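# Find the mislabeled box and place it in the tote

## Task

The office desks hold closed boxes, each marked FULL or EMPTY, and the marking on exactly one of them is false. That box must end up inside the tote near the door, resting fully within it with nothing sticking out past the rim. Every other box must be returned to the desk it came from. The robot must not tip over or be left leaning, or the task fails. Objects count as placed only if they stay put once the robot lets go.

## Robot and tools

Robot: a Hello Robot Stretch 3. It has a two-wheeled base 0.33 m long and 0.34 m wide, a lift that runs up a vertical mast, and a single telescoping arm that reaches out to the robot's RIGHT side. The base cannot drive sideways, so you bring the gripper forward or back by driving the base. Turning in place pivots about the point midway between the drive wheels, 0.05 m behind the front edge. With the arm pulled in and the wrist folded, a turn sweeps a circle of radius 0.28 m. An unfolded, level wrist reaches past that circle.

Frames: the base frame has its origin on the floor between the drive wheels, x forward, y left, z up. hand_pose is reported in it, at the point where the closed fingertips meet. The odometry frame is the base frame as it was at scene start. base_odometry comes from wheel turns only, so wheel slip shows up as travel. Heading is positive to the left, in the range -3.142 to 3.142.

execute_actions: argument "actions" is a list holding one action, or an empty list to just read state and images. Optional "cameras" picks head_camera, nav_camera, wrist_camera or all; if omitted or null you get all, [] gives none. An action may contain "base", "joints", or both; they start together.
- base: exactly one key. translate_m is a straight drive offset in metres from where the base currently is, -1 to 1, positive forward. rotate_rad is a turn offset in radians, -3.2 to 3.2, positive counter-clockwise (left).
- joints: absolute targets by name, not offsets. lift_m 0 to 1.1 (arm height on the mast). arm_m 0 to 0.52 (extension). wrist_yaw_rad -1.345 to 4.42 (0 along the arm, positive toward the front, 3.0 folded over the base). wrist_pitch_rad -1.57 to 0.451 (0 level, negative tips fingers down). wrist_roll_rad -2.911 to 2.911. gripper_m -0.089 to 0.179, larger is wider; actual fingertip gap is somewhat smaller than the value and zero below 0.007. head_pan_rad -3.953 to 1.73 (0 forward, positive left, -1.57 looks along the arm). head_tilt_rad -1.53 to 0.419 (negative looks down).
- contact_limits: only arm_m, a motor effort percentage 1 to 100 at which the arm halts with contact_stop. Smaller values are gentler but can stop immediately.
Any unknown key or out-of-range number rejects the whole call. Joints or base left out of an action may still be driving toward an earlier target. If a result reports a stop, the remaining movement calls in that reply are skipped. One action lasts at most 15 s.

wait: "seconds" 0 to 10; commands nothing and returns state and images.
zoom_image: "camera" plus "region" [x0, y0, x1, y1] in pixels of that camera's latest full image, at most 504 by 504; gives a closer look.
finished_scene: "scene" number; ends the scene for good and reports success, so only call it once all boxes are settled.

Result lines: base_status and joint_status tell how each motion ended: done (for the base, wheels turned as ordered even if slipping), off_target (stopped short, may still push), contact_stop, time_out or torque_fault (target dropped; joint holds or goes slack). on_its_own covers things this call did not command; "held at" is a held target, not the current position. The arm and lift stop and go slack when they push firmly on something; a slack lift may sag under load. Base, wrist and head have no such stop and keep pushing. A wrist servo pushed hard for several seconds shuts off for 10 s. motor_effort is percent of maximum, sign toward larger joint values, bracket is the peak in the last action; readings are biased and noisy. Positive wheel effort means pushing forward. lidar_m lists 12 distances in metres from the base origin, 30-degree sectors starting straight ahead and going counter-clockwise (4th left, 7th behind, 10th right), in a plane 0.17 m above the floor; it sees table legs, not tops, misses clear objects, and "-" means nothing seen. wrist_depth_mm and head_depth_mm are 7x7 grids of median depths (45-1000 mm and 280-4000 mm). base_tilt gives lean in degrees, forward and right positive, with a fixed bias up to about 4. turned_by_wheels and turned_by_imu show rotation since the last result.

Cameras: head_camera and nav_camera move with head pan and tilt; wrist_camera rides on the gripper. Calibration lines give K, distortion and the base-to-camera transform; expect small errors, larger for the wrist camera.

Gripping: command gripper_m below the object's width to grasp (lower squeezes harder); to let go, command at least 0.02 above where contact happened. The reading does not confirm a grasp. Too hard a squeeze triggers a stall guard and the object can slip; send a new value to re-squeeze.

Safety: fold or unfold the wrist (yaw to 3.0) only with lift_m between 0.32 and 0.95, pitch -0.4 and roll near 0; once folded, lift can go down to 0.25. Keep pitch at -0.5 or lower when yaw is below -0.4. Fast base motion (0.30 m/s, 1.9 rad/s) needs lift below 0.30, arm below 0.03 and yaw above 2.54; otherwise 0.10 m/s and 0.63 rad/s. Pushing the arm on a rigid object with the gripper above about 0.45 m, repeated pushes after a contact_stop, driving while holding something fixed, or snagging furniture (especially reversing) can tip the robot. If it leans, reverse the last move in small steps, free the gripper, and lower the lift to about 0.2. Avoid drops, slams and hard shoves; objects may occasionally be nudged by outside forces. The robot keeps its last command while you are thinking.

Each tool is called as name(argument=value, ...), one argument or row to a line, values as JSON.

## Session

execute_actions(
  actions=[],
)

Scene clock: 0.00 s.
base_odometry: x=+0.000 y=+0.000 heading=+0.000 (m, m, rad; odometry frame)
turned_by_wheels: +0.000 (rad since the last result)
turned_by_imu: +0.000 (rad since the last result)
base_tilt: forward=-1.9 right=+0.2 (deg)
lidar_m: 1.99 2.25 1.35 1.62 1.69 2.37 1.90 2.12 2.18 1.84 2.10 2.20
head_depth_mm: 1532 2361 2367 2379 2367 1730 2058 / 1594 2391 2369 2368 2352 1804 2086 / 1523 2380 2392 2362 2345 1957 2184 / 1503 2409 2367 2353 2323 1989 2198 / 1504 2408 2394 2404 2355 1888 2030 / 1487 2357 2399 2384 2380 2343 2261 / 1663 2416 2375 2404 2370 2380 2282
base_status: not commanded
joint_positions: lift_m=+0.447 arm_m=+0.001 wrist_yaw_rad=+2.920 wrist_pitch_rad=-0.401 wrist_roll_rad=-0.014 gripper_m=+0.037 head_pan_rad=+0.013 head_tilt_rad=-0.006
joint_status: not commanded
motor_effort: left_wheel=+1 right_wheel=+0 lift_m=+30 arm_m=+0 wrist_yaw_rad=+0 wrist_pitch_rad=+8 wrist_roll_rad=-1 gripper_m=-1 head_pan_rad=+0 head_tilt_rad=+3 (%)
hand_pose: x=+0.0285 y=+0.0753 z=+0.4632 quat_wxyz=(+0.217, +0.699, +0.065, +0.678) (m; base frame)
wrist_depth_mm: - - - - - - - / - - - - - - - / - - - - - - - / - - - - - - - / 863 - 882 832 860 832 810 / 713 714 - 692 - 689 687 / 615 614 616 606 592 593 604
pictures: head_camera (sideways: a quarter turn clockwise sets it upright), nav_camera (sideways: a quarter turn counterclockwise sets it upright), wrist_camera
camera_calibration (this result's frames):
head_camera: T_world_to_cam=[[0.00156683, 0.0517696, -0.998658, 1.31732], [-0.00456941, 0.998649, 0.0517619, -0.0683762], [0.999988, 0.00448218, 0.00180127, -0.0532995], [0, 0, 0, 1]] pos_world=[0.0509224, 0.000325863, 1.31918]
nav_camera: T_world_to_cam=[[0.044412, -0.054115, 0.997547, -1.25496], [0.0402257, -0.997625, -0.0559101, 0.122508], [0.998203, 0.0426101, -0.0421297, -0.000980491], [0, 0, 0, 1]] pos_world=[0.0517861, 0.054347, 1.25869]
wrist_camera: T_world_to_cam=[[0.969327, -0.245398, -0.013609, -0.00663928], [-0.143724, -0.521057, -0.841334, 0.46189], [0.19937, 0.817484, -0.540344, 0.348851], [0, 0, 0, 1]] pos_world=[0.00326983, -0.0461387, 0.577013]
Images, in order (width x height): head_camera 896x504, nav_camera 672x504, wrist_camera 644x364.

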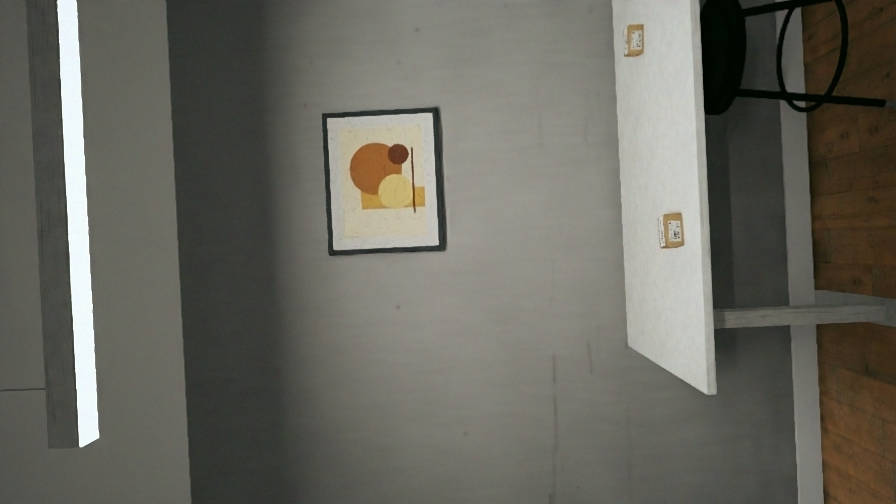

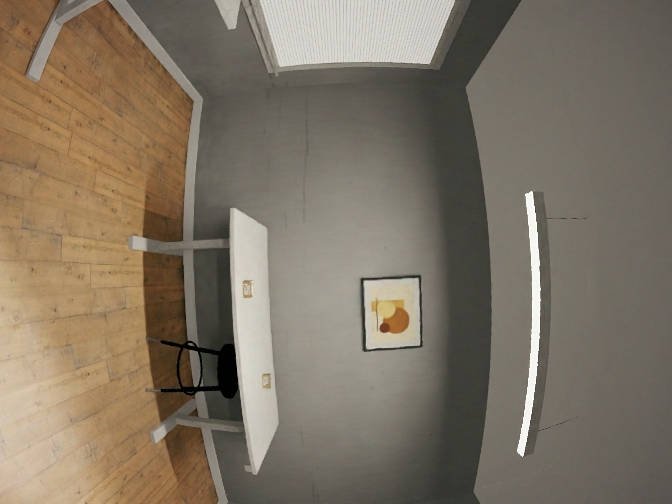

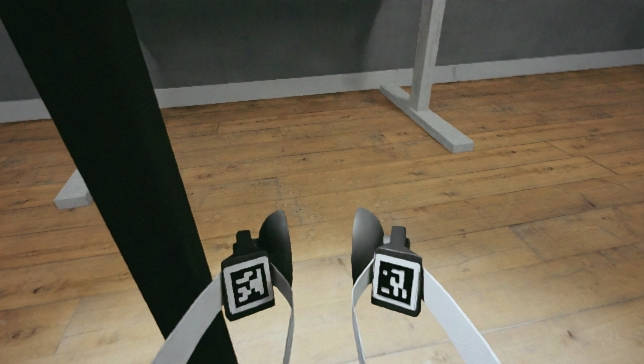

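execute_actions(
  actions=[
    {"joints":{"head_pan_rad":1.35,"head_tilt_rad":-0.4,"lift_m":0.53}},
  ],
  cameras=["head_camera","nav_camera"],
)

Scene clock: 7.23 s.
base_odometry: x=+0.000 y=+0.000 heading=+0.000 (m, m, rad; odometry frame)
turned_by_wheels: +0.000 (rad since the last result)
turned_by_imu: +0.001 (rad since the last result)
base_tilt: forward=-1.9 right=+0.2 (deg)
lidar_m: 2.00 2.24 1.35 1.62 1.70 2.36 1.90 2.12 2.18 1.84 2.09 2.19
head_depth_mm: 1531 1610 1735 1226 2052 1708 1369 / 1477 1582 1668 1138 1547 1610 1369 / 1435 1535 1618 1150 1925 1730 1368 / 1402 1503 1591 1071 1870 1747 1382 / 1373 1468 1543 1000 1783 1757 1393 / 1334 1420 1500 1019 1739 1776 1402 / 1301 1383 1473 1033 1677 1768 1408
base_status: not commanded
joint_positions: lift_m=+0.530 arm_m=+0.001 wrist_yaw_rad=+2.920 wrist_pitch_rad=-0.401 wrist_roll_rad=-0.014 gripper_m=+0.037 head_pan_rad=+1.343 head_tilt_rad=-0.395
joint_status: all done
motor_effort: left_wheel=+0(0) right_wheel=+1(0) lift_m=+37(38) arm_m=+0(0) wrist_yaw_rad=+0(0) wrist_pitch_rad=+7(7) wrist_roll_rad=+0(0) gripper_m=+0(1) head_pan_rad=+4(38) head_tilt_rad=-4(39) (%)
hand_pose: x=+0.0285 y=+0.0753 z=+0.5461 quat_wxyz=(+0.217, +0.699, +0.065, +0.678) (m; base frame)
wrist_depth_mm: - - - - - - - / - - - - - - - / - - - - - - - / - - - - - - - / 972 - - 967 961 941 935 / 831 823 - 794 - 776 788 / 717 707 692 697 685 677 701
pictures: head_camera (sideways: a quarter turn clockwise sets it upright), nav_camera (sideways: a quarter turn counterclockwise sets it upright)
camera_calibration (this result's frames):
head_camera: T_world_to_cam=[[-0.135433, -0.354711, -0.925115, 1.22191], [-0.966644, 0.25217, 0.0448253, -0.0534521], [0.217386, 0.900328, -0.377031, 0.444576], [0, 0, 0, 1]] pos_world=[0.0171742, 0.0466406, 1.30043]
nav_camera: T_world_to_cam=[[0.147805, 0.395061, 0.906687, -1.13682], [0.973196, -0.221416, -0.0621718, 0.124939], [0.176193, 0.891573, -0.417198, 0.492213], [0, 0, 0, 1]] pos_world=[-0.0402877, 0.0379316, 1.24386]
Images, in order (width x height): head_camera 896x504, nav_camera 672x504.

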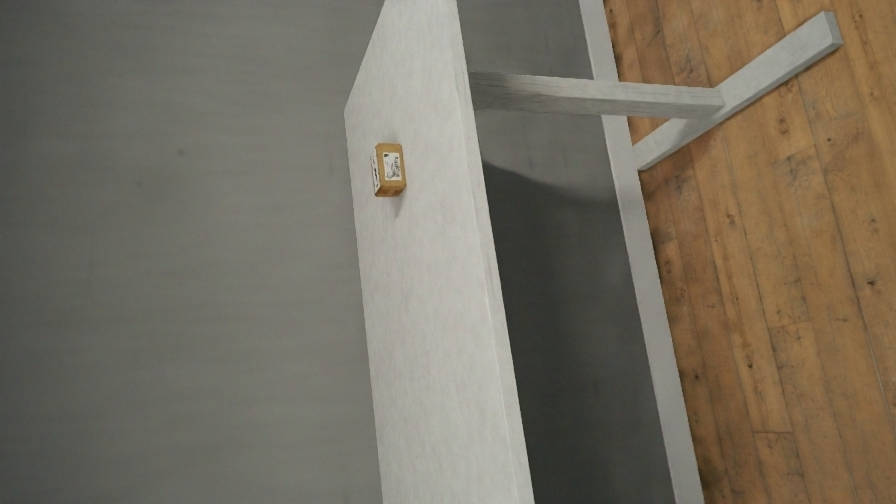

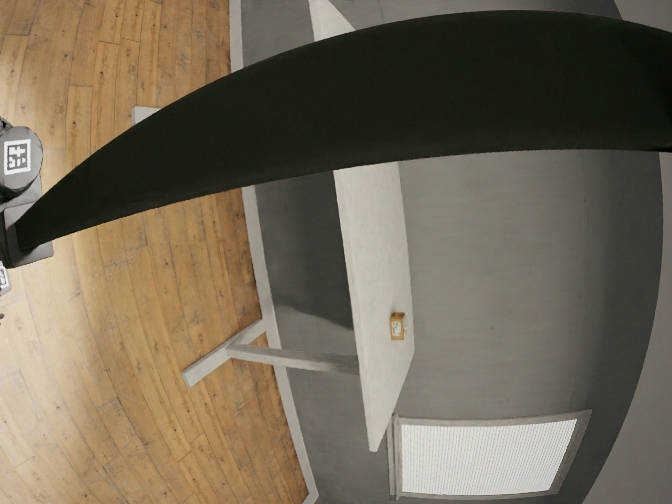

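execute_actions(
  actions=[
    {"base":{"rotate_rad":2.2},"joints":{"head_pan_rad":-0.2,"head_tilt_rad":-0.4,"lift_m":0.9}},
  ],
)

Scene clock: 19.30 s.
base_odometry: x=+0.000 y=+0.000 heading=+2.200 (m, m, rad; odometry frame)
turned_by_wheels: +2.200 (rad since the last result)
turned_by_imu: +2.213 (rad since the last result)
base_tilt: forward=-1.9 right=+0.3 (deg)
lidar_m: 1.27 1.91 1.90 2.12 2.17 1.84 2.09 1.86 2.00 2.07 1.35 1.62
head_depth_mm: 1294 1383 1447 950 1691 1714 1359 / 1344 1447 1524 968 1785 1726 1368 / 1408 1500 1583 993 1881 1723 1387 / 1459 1571 1643 1073 1887 1624 1382 / 1533 1649 1763 1184 2086 1761 1348 / 1605 1717 1864 1992 2158 1761 1396 / 1683 1825 1980 2189 2290 1767 1397
base_status: done
joint_positions: lift_m=+0.900 arm_m=+0.001 wrist_yaw_rad=+2.920 wrist_pitch_rad=-0.402 wrist_roll_rad=-0.014 gripper_m=+0.037 head_pan_rad=-0.193 head_tilt_rad=-0.395
joint_status: all done
motor_effort: left_wheel=-3(8) right_wheel=+3(6) lift_m=+37(38) arm_m=+0(0) wrist_yaw_rad=+0(0) wrist_pitch_rad=+8(8) wrist_roll_rad=+0(1) gripper_m=+1(0) head_pan_rad=-3(36) head_tilt_rad=-4(6) (%)
hand_pose: x=+0.0285 y=+0.0752 z=+0.9161 quat_wxyz=(+0.217, +0.699, +0.065, +0.678) (m; base frame)
wrist_depth_mm: - - - - - - - / - - - - - - - / - - - - - - - / - - - - - - - / - - - - - - - / - - - - - - - / - - - - - - -
pictures: head_camera (sideways: a quarter turn clockwise sets it upright), nav_camera (sideways: a quarter turn counterclockwise sets it upright), wrist_camera
camera_calibration (this result's frames):
head_camera: T_world_to_cam=[[-0.359634, 0.122947, -0.924958, 1.22308], [0.218032, 0.974912, 0.0448139, -0.0606638], [0.907262, -0.185554, -0.377418, 0.440872], [0, 0, 0, 1]] pos_world=[0.0531007, -0.00942669, 1.30041]
nav_camera: T_world_to_cam=[[0.400387, -0.133891, 0.906512, -1.13813], [-0.187074, -0.980376, -0.0621736, 0.132019], [0.897047, -0.144691, -0.417577, 0.48831], [0, 0, 0, 1]] pos_world=[0.0423527, 0.0476978, 1.24384]
wrist_camera: T_world_to_cam=[[0.969327, -0.245399, -0.0136072, -0.00048056], [-0.143738, -0.521117, -0.841295, 0.842887], [0.199362, 0.817445, -0.540405, 0.593649], [0, 0, 0, 1]] pos_world=[0.00326971, -0.0461514, 1.02992]
Images, in order (width x height): head_camera 896x504, nav_camera 672x504, wrist_camera 644x364.

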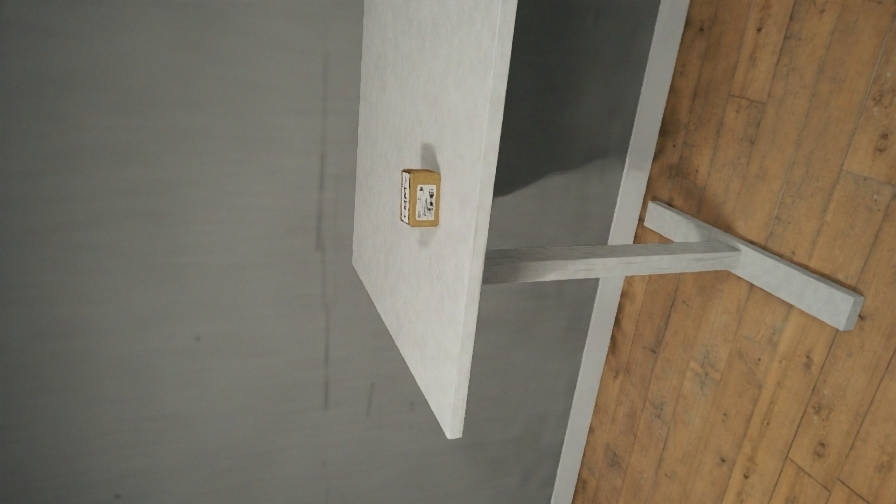

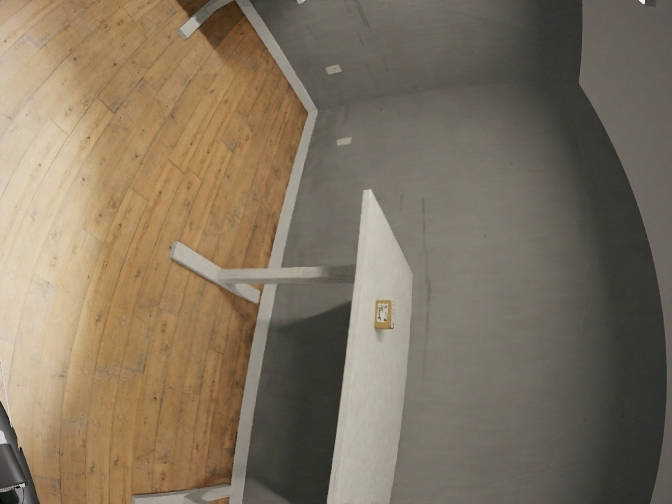

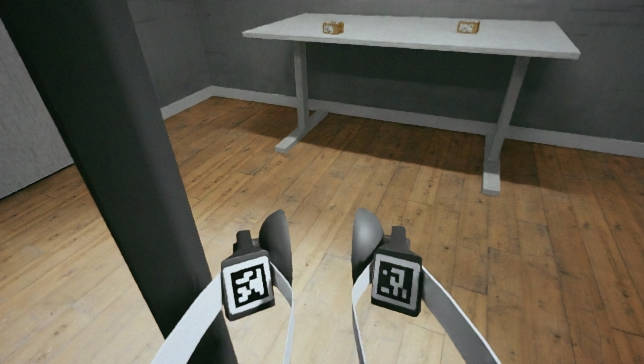

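execute_actions(
  actions=[
    {"base":{"translate_m":0.3},"joints":{"wrist_yaw_rad":0,"lift_m":0.94,"gripper_m":0.179,"wrist_roll_rad":0,"wrist_pitch_rad":-0.41,"head_pan_rad":1.7,"head_tilt_rad":-0.5}},
  ],
  cameras=["nav_camera"],
)

execute_actions(
  actions=[
    {"base":{"rotate_rad":1.17},"joints":{"lift_m":1.035,"arm_m":0.2,"head_pan_rad":1.0}},
  ],
)

Scene clock: 43.33 s.
base_odometry: x=-0.176 y=+0.243 heading=+2.200 (m, m, rad; odometry frame)
turned_by_wheels: +0.000 (rad since the last result)
turned_by_imu: +0.002 (rad since the last result)
base_tilt: forward=-1.9 right=+0.2 (deg)
lidar_m: 0.98 2.17 1.70 2.09 2.38 2.11 2.39 2.13 2.16 1.26 1.40 0.98
head_depth_mm: 1879 2011 2061 2319 2004 1559 1270 / 2010 2147 2147 2497 2006 1574 1280 / 2147 2345 2178 2487 2032 1578 1284 / 2358 2555 2741 2879 2035 1573 1286 / 2567 2757 3036 2932 2166 1584 1261 / 2471 2658 2814 2888 2258 - - / 2277 2415 2575 2709 - - -
base_status: done
joint_positions: lift_m=+0.940 arm_m=+0.001 wrist_yaw_rad=+0.003 wrist_pitch_rad=-0.421 wrist_roll_rad=-0.003 gripper_m=+0.179 head_pan_rad=+1.693 head_tilt_rad=-0.494
joint_status: all done
motor_effort: left_wheel=-3(4) right_wheel=+2(6) lift_m=+36(41) arm_m=+0(0) wrist_yaw_rad=-3(6) wrist_pitch_rad=+6(7) wrist_roll_rad=+1(2) gripper_m=-1(93) head_pan_rad=+4(38) head_tilt_rad=-3(16) (%)
hand_pose: x=-0.0209 y=-0.3696 z=+0.9516 quat_wxyz=(+0.693, +0.149, -0.690, -0.147) (m; base frame)
wrist_depth_mm: 719 687 661 - - - - / 403 471 - - - - - / - - - - - - - / - - - - - - - / - - - - - - - / - - - - - - - / - - - - - - -
pictures: nav_camera (sideways: a quarter turn counterclockwise sets it upright)
camera_calibration (this result's frames):
nav_camera: T_world_to_cam=[[-0.00729481, 0.508704, 0.860911, -1.07616], [0.990862, 0.119631, -0.062293, 0.124981], [-0.13468, 0.852589, -0.504928, 0.608265], [0, 0, 0, 1]] pos_world=[-0.049768, 0.0138956, 1.2414]
Images, in order (width x height): nav_camera 672x504.

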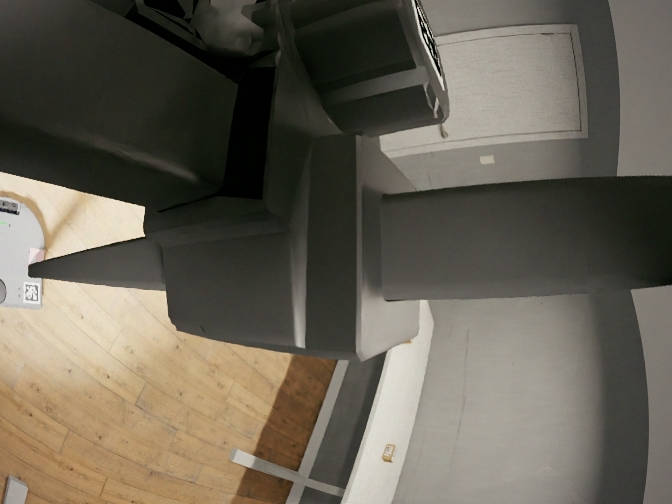

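Scene clock: 46.13 s.
base_odometry: x=-0.176 y=+0.243 heading=-2.914 (m, m, rad; odometry frame)
turned_by_wheels: +1.170 (rad since the last result)
turned_by_imu: +1.176 (rad since the last result)
base_tilt: forward=-1.9 right=+0.2 (deg)
lidar_m: 1.70 2.10 2.38 2.10 2.38 2.10 2.16 1.26 1.38 0.98 1.58 2.15
head_depth_mm: 2425 2648 2893 2814 2003 1559 1270 / 2327 2539 2781 2820 2027 1565 1287 / 2209 2404 2625 2746 2039 1562 1290 / 2123 2287 2485 2658 2050 1576 1288 / 2049 2199 2415 2575 2040 1584 1298 / 1942 2102 2300 2491 2088 1591 1307 / 1908 2054 2207 2384 2042 1620 1311
base_status: done
joint_positions: lift_m=+1.035 arm_m=+0.200 wrist_yaw_rad=+0.001 wrist_pitch_rad=-0.422 wrist_roll_rad=-0.003 gripper_m=+0.179 head_pan_rad=+1.007 head_tilt_rad=-0.494
joint_status: all done
motor_effort: left_wheel=-3(8) right_wheel=+3(7) lift_m=+37(35) arm_m=+5(2) wrist_yaw_rad=-1(4) wrist_pitch_rad=+7(7) wrist_roll_rad=+1(1) gripper_m=+0(0) head_pan_rad=-3(35) head_tilt_rad=-4(4) (%)
hand_pose: x=-0.0212 y=-0.5685 z=+1.0464 quat_wxyz=(+0.693, +0.149, -0.690, -0.148) (m; base frame)
wrist_depth_mm: - - 947 893 843 809 747 / - - 688 663 656 634 607 / - 494 485 361 463 458 450 / 383 379 375 339 368 359 352 / 315 317 308 300 296 296 295 / - 267 257 255 251 248 255 / - - - - 232 223 211
pictures: head_camera (sideways: a quarter turn clockwise sets it upright), nav_camera (sideways: a quarter turn counterclockwise sets it upright), wrist_camera
camera_calibration (this result's frames):
head_camera: T_world_to_cam=[[-0.292701, -0.366166, -0.883317, 1.16834], [-0.827299, 0.560196, 0.0419179, -0.0505114], [0.479481, 0.743036, -0.466899, 0.559921], [0, 0, 0, 1]] pos_world=[0.0317151, 0.0400614, 1.29556]
nav_camera: T_world_to_cam=[[0.31659, 0.39847, 0.860809, -1.07801], [0.842616, -0.5349, -0.0622926, 0.125885], [0.435625, 0.745053, -0.505101, 0.605012], [0, 0, 0, 1]] pos_world=[-0.0283452, 0.0461232, 1.24139]
wrist_camera: T_world_to_cam=[[-0.999288, 0.0299261, -0.0229886, 0.0160591], [0.0357706, 0.557116, -0.829664, 1.21453], [-0.0120213, -0.829895, -0.557789, 0.277455], [0, 0, 0, 1]] pos_world=[-0.0240615, -0.446856, 1.16278]
Images, in order (width x height): head_camera 896x504, nav_camera 672x504, wrist_camera 644x364.

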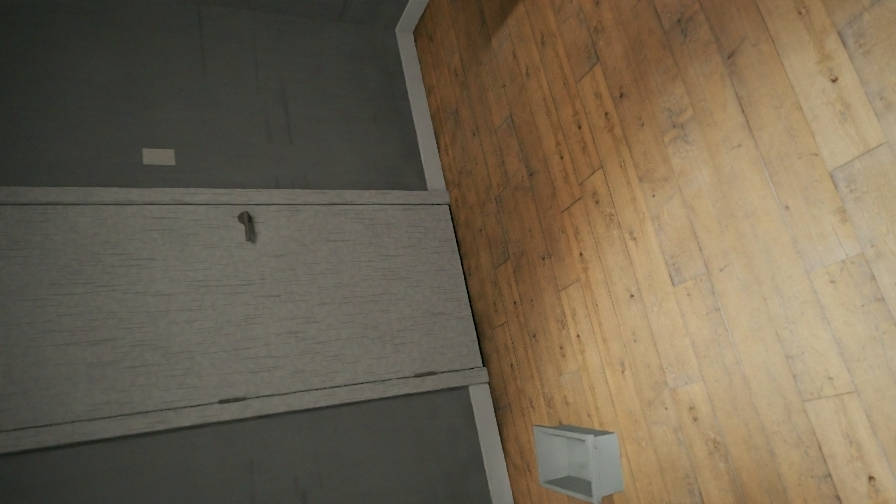

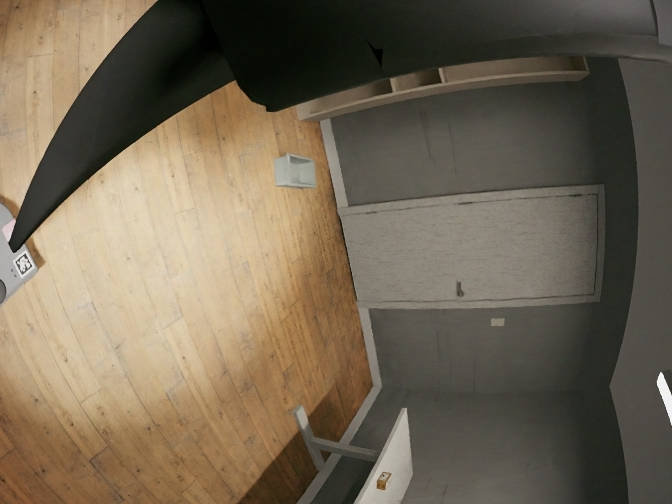

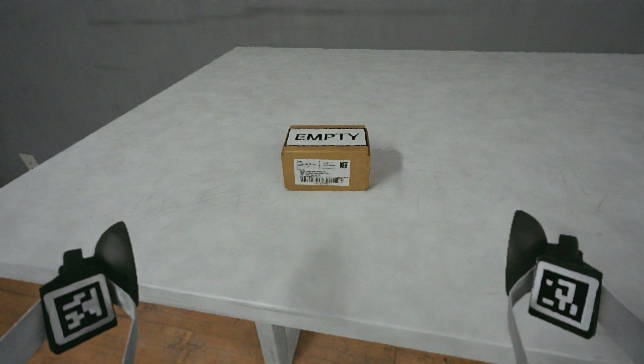

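execute_actions(
  actions=[
    {"base":{"translate_m":-0.006},"joints":{"arm_m":0.403,"lift_m":0.968}},
  ],
  cameras=["wrist_camera"],
)

Scene clock: 61.80 s.
base_odometry: x=-0.171 y=+0.244 heading=-2.914 (m, m, rad; odometry frame)
turned_by_wheels: +0.000 (rad since the last result)
turned_by_imu: +0.002 (rad since the last result)
base_tilt: forward=-1.9 right=+0.3 (deg)
lidar_m: 1.71 2.10 2.38 2.11 2.38 2.11 2.16 1.26 1.38 0.98 1.58 2.16
head_depth_mm: 2429 2644 2922 2742 2020 1557 1277 / 2328 2534 2787 2886 2035 1563 1287 / 2208 2381 2622 2711 2023 1568 1295 / 2136 2310 2499 2701 2056 1572 1283 / 2057 2206 2420 2559 2071 1592 1297 / 1949 2115 2295 2505 2081 1593 1299 / 1909 2047 2213 2371 2048 1609 1306
base_status: done
joint_positions: lift_m=+0.968 arm_m=+0.403 wrist_yaw_rad=+0.001 wrist_pitch_rad=-0.422 wrist_roll_rad=-0.003 gripper_m=+0.179 head_pan_rad=+1.007 head_tilt_rad=-0.494
joint_status: all done
motor_effort: left_wheel=-2(8) right_wheel=+3(4) lift_m=+23(31) arm_m=+5(3) wrist_yaw_rad=-1(2) wrist_pitch_rad=+7(7) wrist_roll_rad=+1(1) gripper_m=+1(0) head_pan_rad=-3(3) head_tilt_rad=-4(4) (%)
hand_pose: x=-0.0212 y=-0.7714 z=+0.9800 quat_wxyz=(+0.693, +0.149, -0.690, -0.148) (m; base frame)
wrist_depth_mm: 856 788 735 703 662 622 587 / 935 480 467 455 447 432 421 / 345 336 333 324 318 310 310 / 263 261 256 165 248 245 241 / 215 216 142 135 139 204 200 / - 177 132 127 128 169 174 / - 153 148 144 144 149 144
pictures: wrist_camera
camera_calibration (this result's frames):
wrist_camera: T_world_to_cam=[[-0.999285, 0.0299557, -0.0230513, 0.0206913], [0.0358393, 0.557127, -0.829654, 1.27253], [-0.0120104, -0.829887, -0.557802, 0.0719771], [0, 0, 0, 1]] pos_world=[-0.0240655, -0.649845, 1.09638]
Images, in order (width x height): wrist_camera 644x364.

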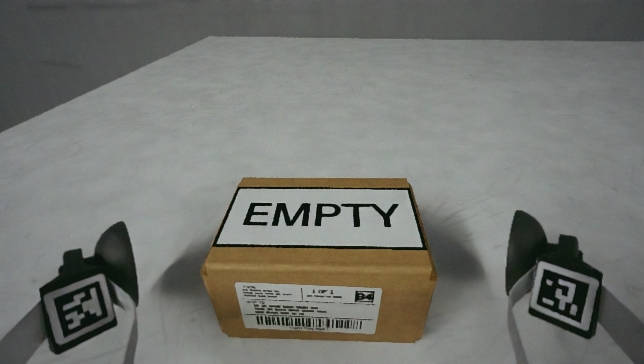

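execute_actions(
  actions=[
    {"joints":{"gripper_m":0.044,"lift_m":0.964}},
  ],
  cameras=[],
)

execute_actions(
  actions=[
    {"joints":{"lift_m":0.985}},
  ],
  cameras=["wrist_camera"],
)

Scene clock: 68.23 s.
base_odometry: x=-0.171 y=+0.244 heading=-2.914 (m, m, rad; odometry frame)
turned_by_wheels: +0.000 (rad since the last result)
turned_by_imu: +0.001 (rad since the last result)
base_tilt: forward=-1.9 right=+0.2 (deg)
lidar_m: 1.71 2.10 2.38 2.10 2.39 2.09 2.15 1.26 1.38 0.98 1.58 2.16
head_depth_mm: 2413 2625 2881 2797 2002 1550 1267 / 2304 2552 2773 2853 2024 1573 1281 / 2197 2405 2634 2777 2059 1577 1288 / 2143 2297 2508 2691 2023 1583 1289 / 2037 2217 2375 2563 2085 1596 1292 / 1971 2112 2322 2479 2057 1598 1302 / 1915 2034 2228 2408 2049 1605 1305
base_status: not commanded
joint_positions: lift_m=+0.964 arm_m=+0.403 wrist_yaw_rad=-0.003 wrist_pitch_rad=-0.422 wrist_roll_rad=-0.003 gripper_m=+0.045 head_pan_rad=+1.007 head_tilt_rad=-0.494
joint_status: all done
motor_effort: left_wheel=-4(3) right_wheel=+4(4) lift_m=+23(20) arm_m=+5(5) wrist_yaw_rad=+2(3) wrist_pitch_rad=+7(7) wrist_roll_rad=+1(1) gripper_m=-22(100) head_pan_rad=-2(3) head_tilt_rad=-5(4) (%)
hand_pose: x=-0.0221 y=-0.7714 z=+0.9760 quat_wxyz=(+0.693, +0.148, -0.690, -0.149) (m; base frame)
wrist_depth_mm: 834 789 712 674 655 631 593 / 925 469 457 447 435 419 411 / 334 327 321 316 311 306 299 / 257 253 238 158 231 240 236 / 207 207 131 130 128 197 195 / 176 177 132 133 133 172 166 / 150 148 145 144 145 144 144
pictures: none
No camera images: the call's "cameras" was empty. Leave "cameras" out to get every camera's image.

Scene clock: 69.17 s.
base_odometry: x=-0.171 y=+0.244 heading=-2.914 (m, m, rad; odometry frame)
turned_by_wheels: +0.000 (rad since the last result)
turned_by_imu: +0.000 (rad since the last result)
base_tilt: forward=-1.9 right=+0.2 (deg)
lidar_m: 1.71 2.10 2.39 2.10 2.39 2.12 2.16 1.25 1.38 0.98 1.57 2.15
head_depth_mm: 2437 2639 2903 2778 2024 1553 1274 / 2310 2489 2795 2835 2006 1568 1284 / 2235 2429 2648 2751 2024 1582 1291 / 2120 2295 2498 2681 2033 1586 1292 / 2021 2228 2401 2617 2062 1591 1294 / 1973 2106 2270 2497 2065 1592 1300 / 1899 2054 2182 2411 2059 1596 1302
base_status: not commanded
joint_positions: lift_m=+0.985 arm_m=+0.403 wrist_yaw_rad=-0.002 wrist_pitch_rad=-0.423 wrist_roll_rad=-0.003 gripper_m=+0.045 head_pan_rad=+1.007 head_tilt_rad=-0.494
joint_status: all done
motor_effort: left_wheel=-3(3) right_wheel=+3(4) lift_m=+37(38) arm_m=+5(5) wrist_yaw_rad=+2(2) wrist_pitch_rad=+7(8) wrist_roll_rad=+1(1) gripper_m=-22(22) head_pan_rad=-3(3) head_tilt_rad=-5(4) (%)
hand_pose: x=-0.0221 y=-0.7713 z=+0.9962 quat_wxyz=(+0.692, +0.148, -0.690, -0.149) (m; base frame)
wrist_depth_mm: 847 800 732 693 656 624 597 / 939 828 520 505 492 481 463 / 420 373 371 360 355 349 342 / 291 290 273 159 265 273 269 / 236 235 131 130 129 224 222 / 199 202 132 132 133 195 189 / 172 166 164 160 163 165 165
pictures: wrist_camera
camera_calibration (this result's frames):
wrist_camera: T_world_to_cam=[[-0.999162, 0.0338283, -0.0230264, 0.0231644], [0.0379895, 0.557636, -0.829216, 1.28596], [-0.0152106, -0.829396, -0.558454, 0.0820536], [0, 0, 0, 1]] pos_world=[-0.02446, -0.649828, 1.1127]
Images, in order (width x height): wrist_camera 644x364.

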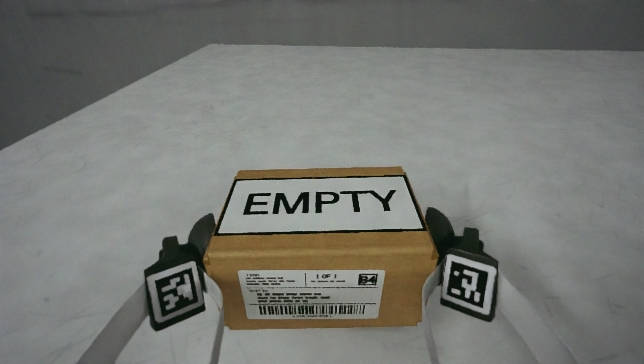

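execute_actions(
  actions=[
    {"joints":{"lift_m":0.965}},
  ],
  cameras=[],
)

execute_actions(
  actions=[
    {"joints":{"gripper_m":0.14}},
  ],
  cameras=[],
)

execute_actions(
  actions=[
    {"joints":{"lift_m":1.03,"arm_m":0.34,"gripper_m":0.179}},
  ],
  cameras=[],
)

execute_actions(
  actions=[
    {"base":{"translate_m":-0.55},"joints":{"arm_m":0.27}},
  ],
  cameras=["wrist_camera"],
)

Scene clock: 78.40 s.
base_odometry: x=-0.171 y=+0.244 heading=-2.914 (m, m, rad; odometry frame)
turned_by_wheels: +0.000 (rad since the last result)
turned_by_imu: +0.001 (rad since the last result)
base_tilt: forward=-1.9 right=+0.2 (deg)
lidar_m: 1.71 2.10 2.38 2.11 2.39 2.11 2.15 1.26 1.38 0.98 1.58 2.16
head_depth_mm: 2432 2700 2904 2764 2016 1558 1275 / 2328 2486 2769 2796 2003 1566 1281 / 2217 2406 2625 2753 2045 1556 1294 / 2135 2309 2501 2659 2039 1577 1296 / 2034 2195 2374 2573 2070 1586 1288 / 1958 2120 2303 2500 2059 1586 1306 / 1903 2066 2226 2405 2074 1607 1304
base_status: not commanded
joint_positions: lift_m=+0.965 arm_m=+0.403 wrist_yaw_rad=-0.002 wrist_pitch_rad=-0.423 wrist_roll_rad=-0.003 gripper_m=+0.045 head_pan_rad=+1.007 head_tilt_rad=-0.494
joint_status: all done
motor_effort: left_wheel=-3(4) right_wheel=+3(3) lift_m=+23(33) arm_m=+5(5) wrist_yaw_rad=+3(2) wrist_pitch_rad=+8(8) wrist_roll_rad=+1(1) gripper_m=-21(21) head_pan_rad=-3(3) head_tilt_rad=-4(4) (%)
hand_pose: x=-0.0221 y=-0.7713 z=+0.9768 quat_wxyz=(+0.692, +0.148, -0.690, -0.149) (m; base frame)
wrist_depth_mm: 853 781 711 651 662 622 593 / 939 472 454 443 430 424 411 / 336 330 322 320 311 305 304 / 256 253 240 159 231 241 237 / 209 207 131 129 129 197 195 / 176 177 132 132 132 172 166 / 151 147 146 144 144 145 145
pictures: none
No camera images: the call's "cameras" was empty. Leave "cameras" out to get every camera's image.

Scene clock: 79.83 s.
base_odometry: x=-0.171 y=+0.244 heading=-2.914 (m, m, rad; odometry frame)
turned_by_wheels: +0.000 (rad since the last result)
turned_by_imu: +0.000 (rad since the last result)
base_tilt: forward=-1.9 right=+0.3 (deg)
lidar_m: 1.71 2.10 2.38 2.10 2.39 2.11 2.15 1.25 1.38 0.98 1.57 2.15
head_depth_mm: 2436 2665 2905 2849 1989 1575 1278 / 2354 2551 2811 2780 2030 1577 1286 / 2228 2419 2656 2723 2022 1575 1277 / 2107 2300 2486 2643 2045 1580 1291 / 2040 2220 2382 2564 2046 1584 1289 / 1977 2137 2294 2539 2076 1605 1302 / 1915 2040 2250 2391 2091 1602 1306
base_status: not commanded
joint_positions: lift_m=+0.965 arm_m=+0.403 wrist_yaw_rad=-0.002 wrist_pitch_rad=-0.423 wrist_roll_rad=-0.003 gripper_m=+0.140 head_pan_rad=+1.007 head_tilt_rad=-0.494
joint_status: all done
motor_effort: left_wheel=-3(3) right_wheel=+3(4) lift_m=+23(23) arm_m=+5(5) wrist_yaw_rad=+2(2) wrist_pitch_rad=+7(8) wrist_roll_rad=+1(1) gripper_m=+0(91) head_pan_rad=-3(3) head_tilt_rad=-4(4) (%)
hand_pose: x=-0.0221 y=-0.7713 z=+0.9768 quat_wxyz=(+0.692, +0.148, -0.690, -0.149) (m; base frame)
wrist_depth_mm: 833 796 728 669 647 609 582 / 911 472 453 447 433 426 413 / 335 327 321 316 313 308 302 / 258 253 239 159 230 239 236 / 208 216 137 131 135 205 196 / 175 - 137 133 136 - 167 / - 147 146 145 145 144 144
pictures: none
No camera images: the call's "cameras" was empty. Leave "cameras" out to get every camera's image.

Scene clock: 81.47 s.
base_odometry: x=-0.171 y=+0.244 heading=-2.914 (m, m, rad; odometry frame)
turned_by_wheels: +0.000 (rad since the last result)
turned_by_imu: +0.000 (rad since the last result)
base_tilt: forward=-2.0 right=+0.2 (deg)
lidar_m: 1.71 2.10 2.38 2.11 2.38 2.11 2.15 1.26 1.38 0.98 1.57 2.16
head_depth_mm: 2424 2632 2909 2818 2002 1545 1277 / 2296 2532 2807 2848 2037 1574 1270 / 2225 2412 2656 2764 2021 1576 1291 / 2100 2303 2487 2677 2048 1575 1293 / 2037 2192 2380 2594 2073 1585 1293 / 1973 2104 2289 2470 2083 1596 1298 / 1910 2043 2240 2401 2070 1610 1306
base_status: not commanded
joint_positions: lift_m=+1.030 arm_m=+0.340 wrist_yaw_rad=-0.002 wrist_pitch_rad=-0.423 wrist_roll_rad=-0.003 gripper_m=+0.179 head_pan_rad=+1.007 head_tilt_rad=-0.494
joint_status: all done
motor_effort: left_wheel=-2(2) right_wheel=+3(3) lift_m=+37(38) arm_m=-4(4) wrist_yaw_rad=+2(3) wrist_pitch_rad=+8(8) wrist_roll_rad=+1(1) gripper_m=+0(94) head_pan_rad=-3(2) head_tilt_rad=-4(3) (%)
hand_pose: x=-0.0220 y=-0.7091 z=+1.0412 quat_wxyz=(+0.692, +0.148, -0.690, -0.149) (m; base frame)
wrist_depth_mm: 918 868 796 753 714 671 647 / - 939 671 639 637 628 609 / - 475 476 458 456 446 441 / 378 369 366 361 355 350 342 / 303 309 295 220 282 287 286 / - 253 243 231 239 241 250 / - 219 217 215 212 212 206
pictures: none
No camera images: the call's "cameras" was empty. Leave "cameras" out to get every camera's image.

Scene clock: 87.93 s.
base_odometry: x=+0.365 y=+0.368 heading=-2.914 (m, m, rad; odometry frame)
turned_by_wheels: +0.000 (rad since the last result)
turned_by_imu: +0.003 (rad since the last result)
base_tilt: forward=-1.9 right=+0.2 (deg)
lidar_m: 2.24 2.62 2.20 2.29 2.09 1.63 2.08 1.47 0.86 1.25 1.19 2.41
head_depth_mm: 2567 2775 3079 2845 2016 1562 1264 / 2417 2644 2945 2840 2024 1571 1278 / 2337 2549 2781 2865 2038 1580 1284 / 2235 2441 2620 2764 2030 1583 1280 / 2144 2319 2550 2712 2054 1603 1296 / 2097 2289 2432 2609 2080 1610 1304 / 2015 2148 2271 2417 2066 1605 1303
base_status: done
joint_positions: lift_m=+1.030 arm_m=+0.270 wrist_yaw_rad=-0.002 wrist_pitch_rad=-0.423 wrist_roll_rad=-0.003 gripper_m=+0.179 head_pan_rad=+1.007 head_tilt_rad=-0.494
joint_status: all done
motor_effort: left_wheel=-3(7) right_wheel=+3(5) lift_m=+37(36) arm_m=-4(4) wrist_yaw_rad=+2(2) wrist_pitch_rad=+8(8) wrist_roll_rad=+1(1) gripper_m=+1(1) head_pan_rad=-3(3) head_tilt_rad=-4(5) (%)
hand_pose: x=-0.0220 y=-0.6391 z=+1.0412 quat_wxyz=(+0.692, +0.148, -0.690, -0.149) (m; base frame)
wrist_depth_mm: 855 795 744 695 665 624 607 / 705 691 671 660 626 630 594 / 491 476 474 464 458 445 435 / 376 371 367 358 352 349 272 / 301 310 298 293 291 290 268 / - 253 251 249 247 240 249 / - 219 216 216 213 212 206
pictures: wrist_camera
camera_calibration (this result's frames):
wrist_camera: T_world_to_cam=[[-0.99918, 0.0333196, -0.0230181, 0.0195062], [0.0377027, 0.557879, -0.829066, 1.24946], [-0.0147828, -0.829253, -0.558677, 0.217188], [0, 0, 0, 1]] pos_world=[-0.0244073, -0.517595, 1.15767]
Images, in order (width x height): wrist_camera 644x364.

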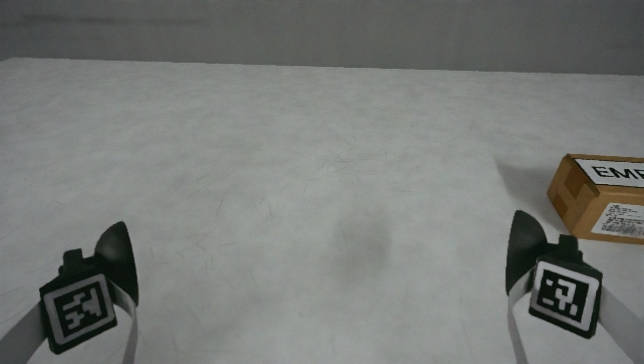

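execute_actions(
  actions=[
    {"base":{"rotate_rad":-0.355},"joints":{"arm_m":0.31}},
  ],
  cameras=["wrist_camera"],
)

Scene clock: 94.53 s.
base_odometry: x=+0.365 y=+0.368 heading=+3.014 (m, m, rad; odometry frame)
turned_by_wheels: -0.355 (rad since the last result)
turned_by_imu: -0.355 (rad since the last result)
base_tilt: forward=-1.9 right=+0.3 (deg)
lidar_m: 2.24 2.62 2.69 2.19 2.49 1.94 1.62 2.03 0.87 0.86 1.26 1.19
head_depth_mm: 2462 2683 2601 2658 2011 1553 1277 / 2747 2945 3117 2845 2028 1562 1273 / 2955 3256 3504 2846 2009 1575 1293 / 2844 3047 3314 2886 2021 1591 1286 / 2620 2783 2936 2920 2063 1593 1289 / 2399 2547 2722 2817 2081 1597 1300 / 2216 2377 2493 2624 1999 1616 1299
base_status: done
joint_positions: lift_m=+1.030 arm_m=+0.310 wrist_yaw_rad=-0.002 wrist_pitch_rad=-0.423 wrist_roll_rad=-0.003 gripper_m=+0.179 head_pan_rad=+1.007 head_tilt_rad=-0.494
joint_status: all done
motor_effort: left_wheel=+3(10) right_wheel=-2(6) lift_m=+37(37) arm_m=+5(5) wrist_yaw_rad=+1(2) wrist_pitch_rad=+8(8) wrist_roll_rad=+1(1) gripper_m=+1(0) head_pan_rad=-3(3) head_tilt_rad=-5(4) (%)
hand_pose: x=-0.0219 y=-0.6783 z=+1.0412 quat_wxyz=(+0.692, +0.148, -0.690, -0.149) (m; base frame)
wrist_depth_mm: 588 610 633 654 680 691 724 / 626 633 661 657 645 745 798 / 486 479 474 464 450 444 854 / 373 367 350 271 354 352 349 / 302 307 285 272 290 288 284 / - 253 252 250 247 241 249 / - 219 217 215 213 212 206
pictures: wrist_camera
camera_calibration (this result's frames):
wrist_camera: T_world_to_cam=[[-0.999193, 0.0329066, -0.0230182, 0.0206253], [0.0374722, 0.557894, -0.829066, 1.27135], [-0.0144401, -0.82926, -0.558677, 0.184663], [0, 0, 0, 1]] pos_world=[-0.0243651, -0.556823, 1.15767]
Images, in order (width x height): wrist_camera 644x364.

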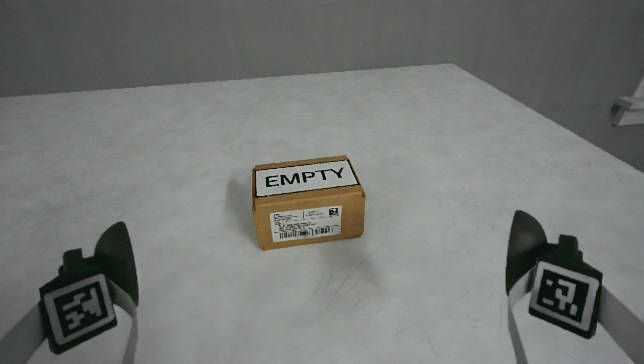

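execute_actions(
  actions=[
    {"base":{"translate_m":-0.03},"joints":{"arm_m":0.427,"lift_m":0.965,"wrist_yaw_rad":0.2}},
  ],
  cameras=["wrist_camera"],
)

Scene clock: 102.70 s.
base_odometry: x=+0.395 y=+0.364 heading=+3.015 (m, m, rad; odometry frame)
turned_by_wheels: +0.000 (rad since the last result)
turned_by_imu: +0.002 (rad since the last result)
base_tilt: forward=-1.9 right=+0.2 (deg)
lidar_m: 2.27 2.64 2.69 2.19 2.48 1.61 1.59 2.03 1.36 0.86 1.27 1.22
head_depth_mm: 2540 2702 2577 2673 2006 1561 1286 / 2740 2939 3201 2878 2005 1568 1275 / 3016 3253 3528 2846 2042 1580 1284 / 2830 3060 3329 2929 2045 1571 1296 / 2583 2782 2980 2892 2050 1589 1297 / 2392 2521 2689 2775 2057 1588 1297 / 2234 2364 2495 2644 1992 1608 1298
base_status: done
joint_positions: lift_m=+0.965 arm_m=+0.427 wrist_yaw_rad=+0.198 wrist_pitch_rad=-0.423 wrist_roll_rad=-0.003 gripper_m=+0.179 head_pan_rad=+1.007 head_tilt_rad=-0.494
joint_status: all done
motor_effort: left_wheel=+3(6) right_wheel=-2(6) lift_m=+23(32) arm_m=+5(5) wrist_yaw_rad=+2(4) wrist_pitch_rad=+8(8) wrist_roll_rad=+1(1) gripper_m=+1(1) head_pan_rad=-3(3) head_tilt_rad=-3(5) (%)
hand_pose: x=+0.0225 y=-0.7910 z=+0.9768 quat_wxyz=(+0.704, +0.216, -0.672, -0.079) (m; base frame)
wrist_depth_mm: 565 552 561 543 535 520 517 / 472 469 452 445 433 424 417 / 332 331 323 319 315 305 301 / 257 254 240 159 230 240 236 / 208 210 136 131 134 198 195 / - 173 143 137 141 165 171 / - 150 149 147 146 145 141
pictures: wrist_camera
camera_calibration (this result's frames):
wrist_camera: T_world_to_cam=[[-0.985881, -0.16586, -0.0230183, -0.0903308], [-0.0738874, 0.554248, -0.829066, 1.27877], [0.150267, -0.815659, -0.558677, 0.062957], [0, 0, 0, 1]] pos_world=[-0.00403042, -0.672389, 1.09328]
Images, in order (width x height): wrist_camera 644x364.

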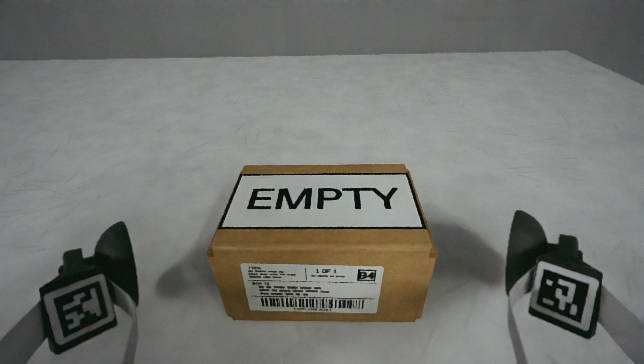

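execute_actions(
  actions=[
    {"joints":{"gripper_m":0.044,"arm_m":0.431}},
  ],
  cameras=[],
)

execute_actions(
  actions=[
    {"joints":{"lift_m":0.985}},
  ],
  cameras=["wrist_camera"],
)

Scene clock: 109.17 s.
base_odometry: x=+0.395 y=+0.364 heading=+3.015 (m, m, rad; odometry frame)
turned_by_wheels: +0.000 (rad since the last result)
turned_by_imu: +0.001 (rad since the last result)
base_tilt: forward=-1.9 right=+0.2 (deg)
lidar_m: 2.28 2.64 2.69 2.20 2.49 1.61 1.60 2.04 1.36 0.85 1.27 1.22
head_depth_mm: 2530 2668 2599 2685 2000 1566 1278 / 2787 2964 3211 2842 2011 1570 1277 / 2951 3253 3522 2859 2050 1578 1284 / 2829 3021 3330 2900 2043 1579 1292 / 2620 2789 3010 2920 2068 1596 1302 / 2407 2553 2749 2802 2084 1597 1298 / 2220 2343 2512 2665 1988 1613 1306
base_status: not commanded
joint_positions: lift_m=+0.965 arm_m=+0.431 wrist_yaw_rad=+0.198 wrist_pitch_rad=-0.423 wrist_roll_rad=-0.003 gripper_m=+0.045 head_pan_rad=+1.007 head_tilt_rad=-0.494
joint_status: all done
motor_effort: left_wheel=+4(4) right_wheel=-2(2) lift_m=+23(23) arm_m=+5(7) wrist_yaw_rad=+2(2) wrist_pitch_rad=+8(8) wrist_roll_rad=+1(1) gripper_m=-22(100) head_pan_rad=-3(3) head_tilt_rad=-3(4) (%)
hand_pose: x=+0.0225 y=-0.7950 z=+0.9768 quat_wxyz=(+0.704, +0.217, -0.672, -0.079) (m; base frame)
wrist_depth_mm: 564 555 556 539 521 519 504 / 475 469 455 445 434 419 417 / 333 330 323 316 310 306 298 / 257 254 239 159 232 239 236 / 208 207 132 130 129 196 195 / 175 177 133 132 132 171 165 / 151 147 145 145 144 146 144
pictures: none
No camera images: the call's "cameras" was empty. Leave "cameras" out to get every camera's image.

Scene clock: 110.10 s.
base_odometry: x=+0.395 y=+0.364 heading=+3.015 (m, m, rad; odometry frame)
turned_by_wheels: +0.000 (rad since the last result)
turned_by_imu: +0.000 (rad since the last result)
base_tilt: forward=-1.9 right=+0.3 (deg)
lidar_m: 2.27 2.65 2.69 2.20 2.49 1.61 1.59 2.03 1.35 0.85 1.27 1.22
head_depth_mm: 2542 2682 2557 2658 1990 1552 1275 / 2717 2937 3248 2866 2027 1571 1282 / 2997 3186 3536 2851 2025 1574 1278 / 2809 3115 3345 2884 2052 1569 1288 / 2605 2790 2983 2917 2046 1582 1299 / 2358 2557 2696 2803 2079 1602 1305 / 2197 2390 2512 2660 2017 1600 1308
base_status: not commanded
joint_positions: lift_m=+0.985 arm_m=+0.431 wrist_yaw_rad=+0.198 wrist_pitch_rad=-0.446 wrist_roll_rad=-0.003 gripper_m=+0.045 head_pan_rad=+1.007 head_tilt_rad=-0.494
joint_status: all done
motor_effort: left_wheel=+3(3) right_wheel=-2(2) lift_m=+38(40) arm_m=+5(5) wrist_yaw_rad=+2(2) wrist_pitch_rad=+21(21) wrist_roll_rad=+1(1) gripper_m=-21(23) head_pan_rad=-3(3) head_tilt_rad=-5(4) (%)
hand_pose: x=+0.0219 y=-0.7921 z=+0.9911 quat_wxyz=(+0.703, +0.224, -0.669, -0.087) (m; base frame)
wrist_depth_mm: 570 557 555 547 540 519 518 / 493 481 470 463 453 442 435 / 353 349 340 339 331 325 320 / 276 275 269 170 259 258 256 / 226 224 132 130 129 215 212 / 191 195 132 133 132 188 181 / 167 161 160 155 157 158 159
pictures: wrist_camera
camera_calibration (this result's frames):
wrist_camera: T_world_to_cam=[[-0.985982, -0.165356, -0.022302, -0.0910703], [-0.0775555, 0.572529, -0.816208, 1.29301], [0.147734, -0.803036, -0.577328, 0.0986219], [0, 0, 0, 1]] pos_world=[-0.00408364, -0.676146, 1.11027]
Images, in order (width x height): wrist_camera 644x364.

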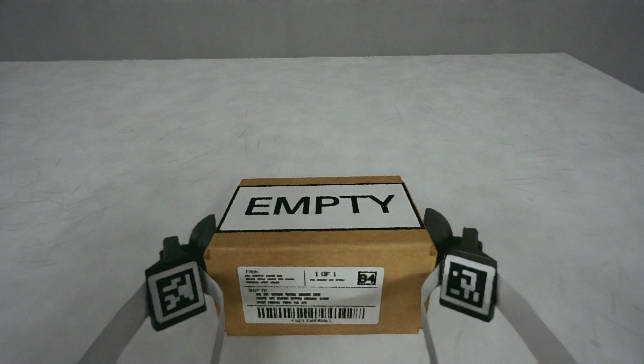

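execute_actions(
  actions=[
    {"joints":{"lift_m":0.99,"arm_m":0.33,"wrist_yaw_rad":0}},
  ],
  cameras=[],
)

execute_actions(
  actions=[
    {"joints":{"lift_m":0.969}},
  ],
  cameras=[],
)

execute_actions(
  actions=[
    {"joints":{"gripper_m":0.14}},
  ],
  cameras=["wrist_camera"],
)

execute_actions(
  actions=[
    {"joints":{"gripper_m":0.17,"lift_m":1.078,"arm_m":0.38}},
  ],
  cameras=[],
)

execute_actions(
  actions=[
    {"joints":{"wrist_pitch_rad":-1.1,"arm_m":0.458}},
  ],
  cameras=["wrist_camera"],
)

Scene clock: 133.37 s.
base_odometry: x=+0.395 y=+0.364 heading=+3.015 (m, m, rad; odometry frame)
turned_by_wheels: +0.000 (rad since the last result)
turned_by_imu: +0.001 (rad since the last result)
base_tilt: forward=-1.9 right=+0.2 (deg)
lidar_m: 2.28 2.64 2.69 2.20 2.49 1.61 1.60 2.04 1.36 0.86 1.27 1.22
head_depth_mm: 2512 2680 2621 2694 1985 1554 1277 / 2740 2954 3199 2833 2016 1560 1287 / 2958 3200 3494 2870 2037 1575 1287 / 2814 3126 3316 2908 2033 1578 1298 / 2561 2797 3021 2957 2059 1587 1294 / 2385 2562 2798 2805 2072 1597 1307 / 2225 2364 2482 2659 2006 1608 1309
base_status: not commanded
joint_positions: lift_m=+0.990 arm_m=+0.330 wrist_yaw_rad=+0.002 wrist_pitch_rad=-0.447 wrist_roll_rad=-0.003 gripper_m=+0.045 head_pan_rad=+1.007 head_tilt_rad=-0.494
joint_status: all done
motor_effort: left_wheel=+4(4) right_wheel=-2(2) lift_m=+39(39) arm_m=-4(6) wrist_yaw_rad=-2(7) wrist_pitch_rad=+21(21) wrist_roll_rad=+1(1) gripper_m=-21(21) head_pan_rad=-3(3) head_tilt_rad=-3(4) (%)
hand_pose: x=-0.0211 y=-0.6960 z=+0.9958 quat_wxyz=(+0.691, +0.158, -0.688, -0.156) (m; base frame)
wrist_depth_mm: 570 588 615 623 648 675 701 / 508 498 485 474 466 456 750 / 364 363 355 348 340 338 335 / 287 281 278 170 270 266 264 / 232 232 132 130 129 223 220 / 199 199 132 132 132 195 188 / 172 166 164 159 161 164 165
pictures: none
No camera images: the call's "cameras" was empty. Leave "cameras" out to get every camera's image.

Scene clock: 134.30 s.
base_odometry: x=+0.395 y=+0.364 heading=+3.015 (m, m, rad; odometry frame)
turned_by_wheels: +0.000 (rad since the last result)
turned_by_imu: +0.000 (rad since the last result)
base_tilt: forward=-1.9 right=+0.3 (deg)
lidar_m: 2.27 2.64 2.69 2.19 2.49 1.61 1.59 2.03 1.35 0.86 1.27 1.22
head_depth_mm: 2542 2717 2610 2671 2003 1571 1269 / 2745 2992 3138 2873 2027 1578 1279 / 2980 3227 3531 2826 2031 1569 1284 / 2872 3075 3322 2897 2053 1579 1288 / 2587 2787 3003 2923 2042 1594 1300 / 2412 2526 2724 2751 2065 1598 1299 / 2219 2371 2496 2652 2001 1604 1311
base_status: not commanded
joint_positions: lift_m=+0.969 arm_m=+0.330 wrist_yaw_rad=+0.002 wrist_pitch_rad=-0.428 wrist_roll_rad=-0.003 gripper_m=+0.045 head_pan_rad=+1.007 head_tilt_rad=-0.494
joint_status: all done
motor_effort: left_wheel=+4(4) right_wheel=-2(2) lift_m=+22(36) arm_m=-3(4) wrist_yaw_rad=-2(3) wrist_pitch_rad=+10(21) wrist_roll_rad=+1(1) gripper_m=-21(21) head_pan_rad=-2(3) head_tilt_rad=-3(4) (%)
hand_pose: x=-0.0211 y=-0.6984 z=+0.9797 quat_wxyz=(+0.692, +0.151, -0.689, -0.150) (m; base frame)
wrist_depth_mm: 582 592 607 621 636 672 703 / 482 478 457 452 440 435 766 / 341 334 330 324 315 312 306 / 261 259 254 164 237 245 242 / 213 212 131 129 128 202 199 / 179 182 133 133 132 175 169 / 155 150 148 145 146 147 148
pictures: none
No camera images: the call's "cameras" was empty. Leave "cameras" out to get every camera's image.

Scene clock: 135.73 s.
base_odometry: x=+0.395 y=+0.364 heading=+3.015 (m, m, rad; odometry frame)
turned_by_wheels: +0.000 (rad since the last result)
turned_by_imu: +0.000 (rad since the last result)
base_tilt: forward=-1.9 right=+0.3 (deg)
lidar_m: 2.28 2.65 2.69 2.19 2.49 1.61 1.60 2.04 1.35 0.86 1.27 1.22
head_depth_mm: 2519 2683 2596 2674 2026 1551 1279 / 2773 2933 3216 2819 2020 1559 1278 / 3033 3239 3518 2887 2013 1566 1287 / 2848 3063 3316 2856 2028 1575 1294 / 2618 2778 2975 2953 2038 1600 1287 / 2408 2554 2705 2781 2088 1597 1298 / 2194 2339 2504 2625 1983 1602 1305
base_status: not commanded
joint_positions: lift_m=+0.969 arm_m=+0.330 wrist_yaw_rad=+0.002 wrist_pitch_rad=-0.431 wrist_roll_rad=-0.003 gripper_m=+0.140 head_pan_rad=+1.007 head_tilt_rad=-0.494
joint_status: all done
motor_effort: left_wheel=+4(3) right_wheel=-2(2) lift_m=+23(24) arm_m=-4(3) wrist_yaw_rad=-2(3) wrist_pitch_rad=+12(13) wrist_roll_rad=+1(1) gripper_m=+0(94) head_pan_rad=-3(3) head_tilt_rad=-3(3) (%)
hand_pose: x=-0.0211 y=-0.6980 z=+0.9790 quat_wxyz=(+0.692, +0.152, -0.689, -0.151) (m; base frame)
wrist_depth_mm: 581 596 608 627 618 676 682 / 480 464 461 446 436 426 753 / 336 332 327 319 313 310 303 / 262 256 253 163 234 243 241 / 210 218 141 134 138 207 200 / 179 - 137 133 136 - 170 / - 150 149 147 146 146 147
pictures: wrist_camera
camera_calibration (this result's frames):
wrist_camera: T_world_to_cam=[[-0.999304, 0.0295346, -0.022765, 0.018031], [0.0354732, 0.564685, -0.824544, 1.23099], [-0.0114974, -0.824778, -0.56534, 0.143295], [0, 0, 0, 1]] pos_world=[-0.0240013, -0.57747, 1.09643]
Images, in order (width x height): wrist_camera 644x364.

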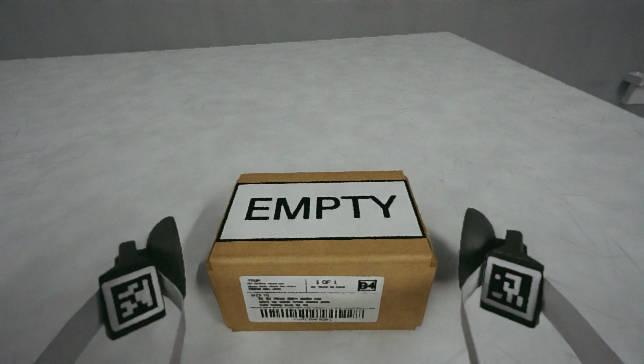

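Scene clock: 137.57 s.
base_odometry: x=+0.395 y=+0.364 heading=+3.015 (m, m, rad; odometry frame)
turned_by_wheels: +0.000 (rad since the last result)
turned_by_imu: +0.001 (rad since the last result)
base_tilt: forward=-1.9 right=+0.2 (deg)
lidar_m: 2.28 2.64 2.68 2.20 2.49 1.61 1.59 2.04 1.35 0.86 1.27 1.22
head_depth_mm: 2531 2681 2627 2665 1994 1551 1273 / 2778 2949 3168 2785 1994 1567 1276 / 2939 3236 3542 2883 2026 1581 1281 / 2808 3051 3332 2866 2056 1597 1285 / 2575 2771 2990 2894 2043 1579 1297 / 2363 2549 2705 2801 2083 1585 1307 / 2206 2364 2497 2633 1988 1613 1316
base_status: not commanded
joint_positions: lift_m=+1.078 arm_m=+0.380 wrist_yaw_rad=+0.002 wrist_pitch_rad=-0.430 wrist_roll_rad=-0.003 gripper_m=+0.170 head_pan_rad=+1.007 head_tilt_rad=-0.494
joint_status: all done
motor_effort: left_wheel=+3(4) right_wheel=-2(2) lift_m=+37(39) arm_m=+5(7) wrist_yaw_rad=-3(2) wrist_pitch_rad=+12(12) wrist_roll_rad=+1(1) gripper_m=+0(95) head_pan_rad=-3(3) head_tilt_rad=-4(3) (%)
hand_pose: x=-0.0211 y=-0.7474 z=+1.0876 quat_wxyz=(+0.692, +0.152, -0.689, -0.150) (m; base frame)
wrist_depth_mm: 532 552 572 584 624 621 653 / 584 591 624 631 653 680 714 / 578 567 572 563 555 737 782 / 455 447 446 435 431 427 895 / 368 373 363 359 353 360 358 / 322 308 303 303 299 299 298 / 263 265 265 263 261 258 251
pictures: none
No camera images: the call's "cameras" was empty. Leave "cameras" out to get every camera's image.

Scene clock: 139.33 s.
base_odometry: x=+0.395 y=+0.364 heading=+3.015 (m, m, rad; odometry frame)
turned_by_wheels: +0.000 (rad since the last result)
turned_by_imu: +0.001 (rad since the last result)
base_tilt: forward=-1.9 right=+0.2 (deg)
lidar_m: 2.27 2.64 2.69 2.19 2.48 1.61 1.60 2.04 1.35 0.86 1.27 1.22
head_depth_mm: 2501 2713 2614 2687 1991 1561 1271 / 2736 2965 3208 2825 2012 1572 1278 / 2973 3245 3513 2843 2030 1575 1292 / 2847 3003 3305 2904 2048 1573 1285 / 2610 2736 2971 2905 2068 1592 1297 / 2378 2530 2716 2787 2042 1586 1302 / 2213 2359 2470 2646 2020 1592 1300
base_status: not commanded
joint_positions: lift_m=+1.078 arm_m=+0.458 wrist_yaw_rad=+0.002 wrist_pitch_rad=-1.100 wrist_roll_rad=-0.003 gripper_m=+0.170 head_pan_rad=+1.007 head_tilt_rad=-0.494
joint_status: all done
motor_effort: left_wheel=+3(4) right_wheel=-3(2) lift_m=+37(37) arm_m=+5(7) wrist_yaw_rad=-3(3) wrist_pitch_rad=+0(8) wrist_roll_rad=+1(1) gripper_m=-1(1) head_pan_rad=-3(3) head_tilt_rad=-3(4) (%)
hand_pose: x=-0.0214 y=-0.6973 z=+0.9771 quat_wxyz=(+0.604, +0.371, -0.601, -0.369) (m; base frame)
wrist_depth_mm: 230 231 230 229 228 230 229 / 219 220 218 220 217 218 217 / 209 209 208 207 207 207 207 / 199 198 198 147 197 197 198 / 191 191 141 140 142 192 190 / 184 183 136 134 136 182 182 / - 175 175 176 174 174 173
pictures: wrist_camera
camera_calibration (this result's frames):
wrist_camera: T_world_to_cam=[[-0.999294, 0.0375199, 0.00190131, -0.000934652], [0.0352666, 0.954317, -0.296708, 0.984964], [-0.0129469, -0.296432, -0.954966, 0.8919], [0, 0, 0, 1]] pos_world=[-0.024123, -0.675545, 1.14398]
Images, in order (width x height): wrist_camera 644x364.

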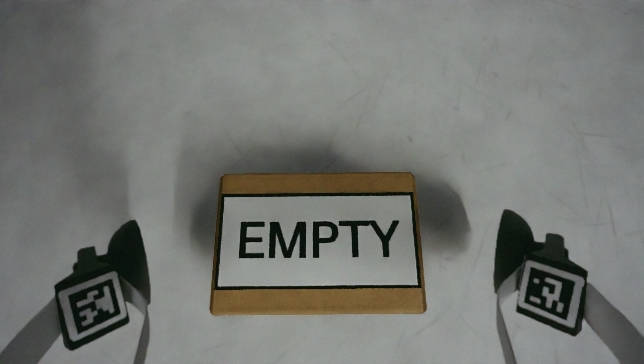

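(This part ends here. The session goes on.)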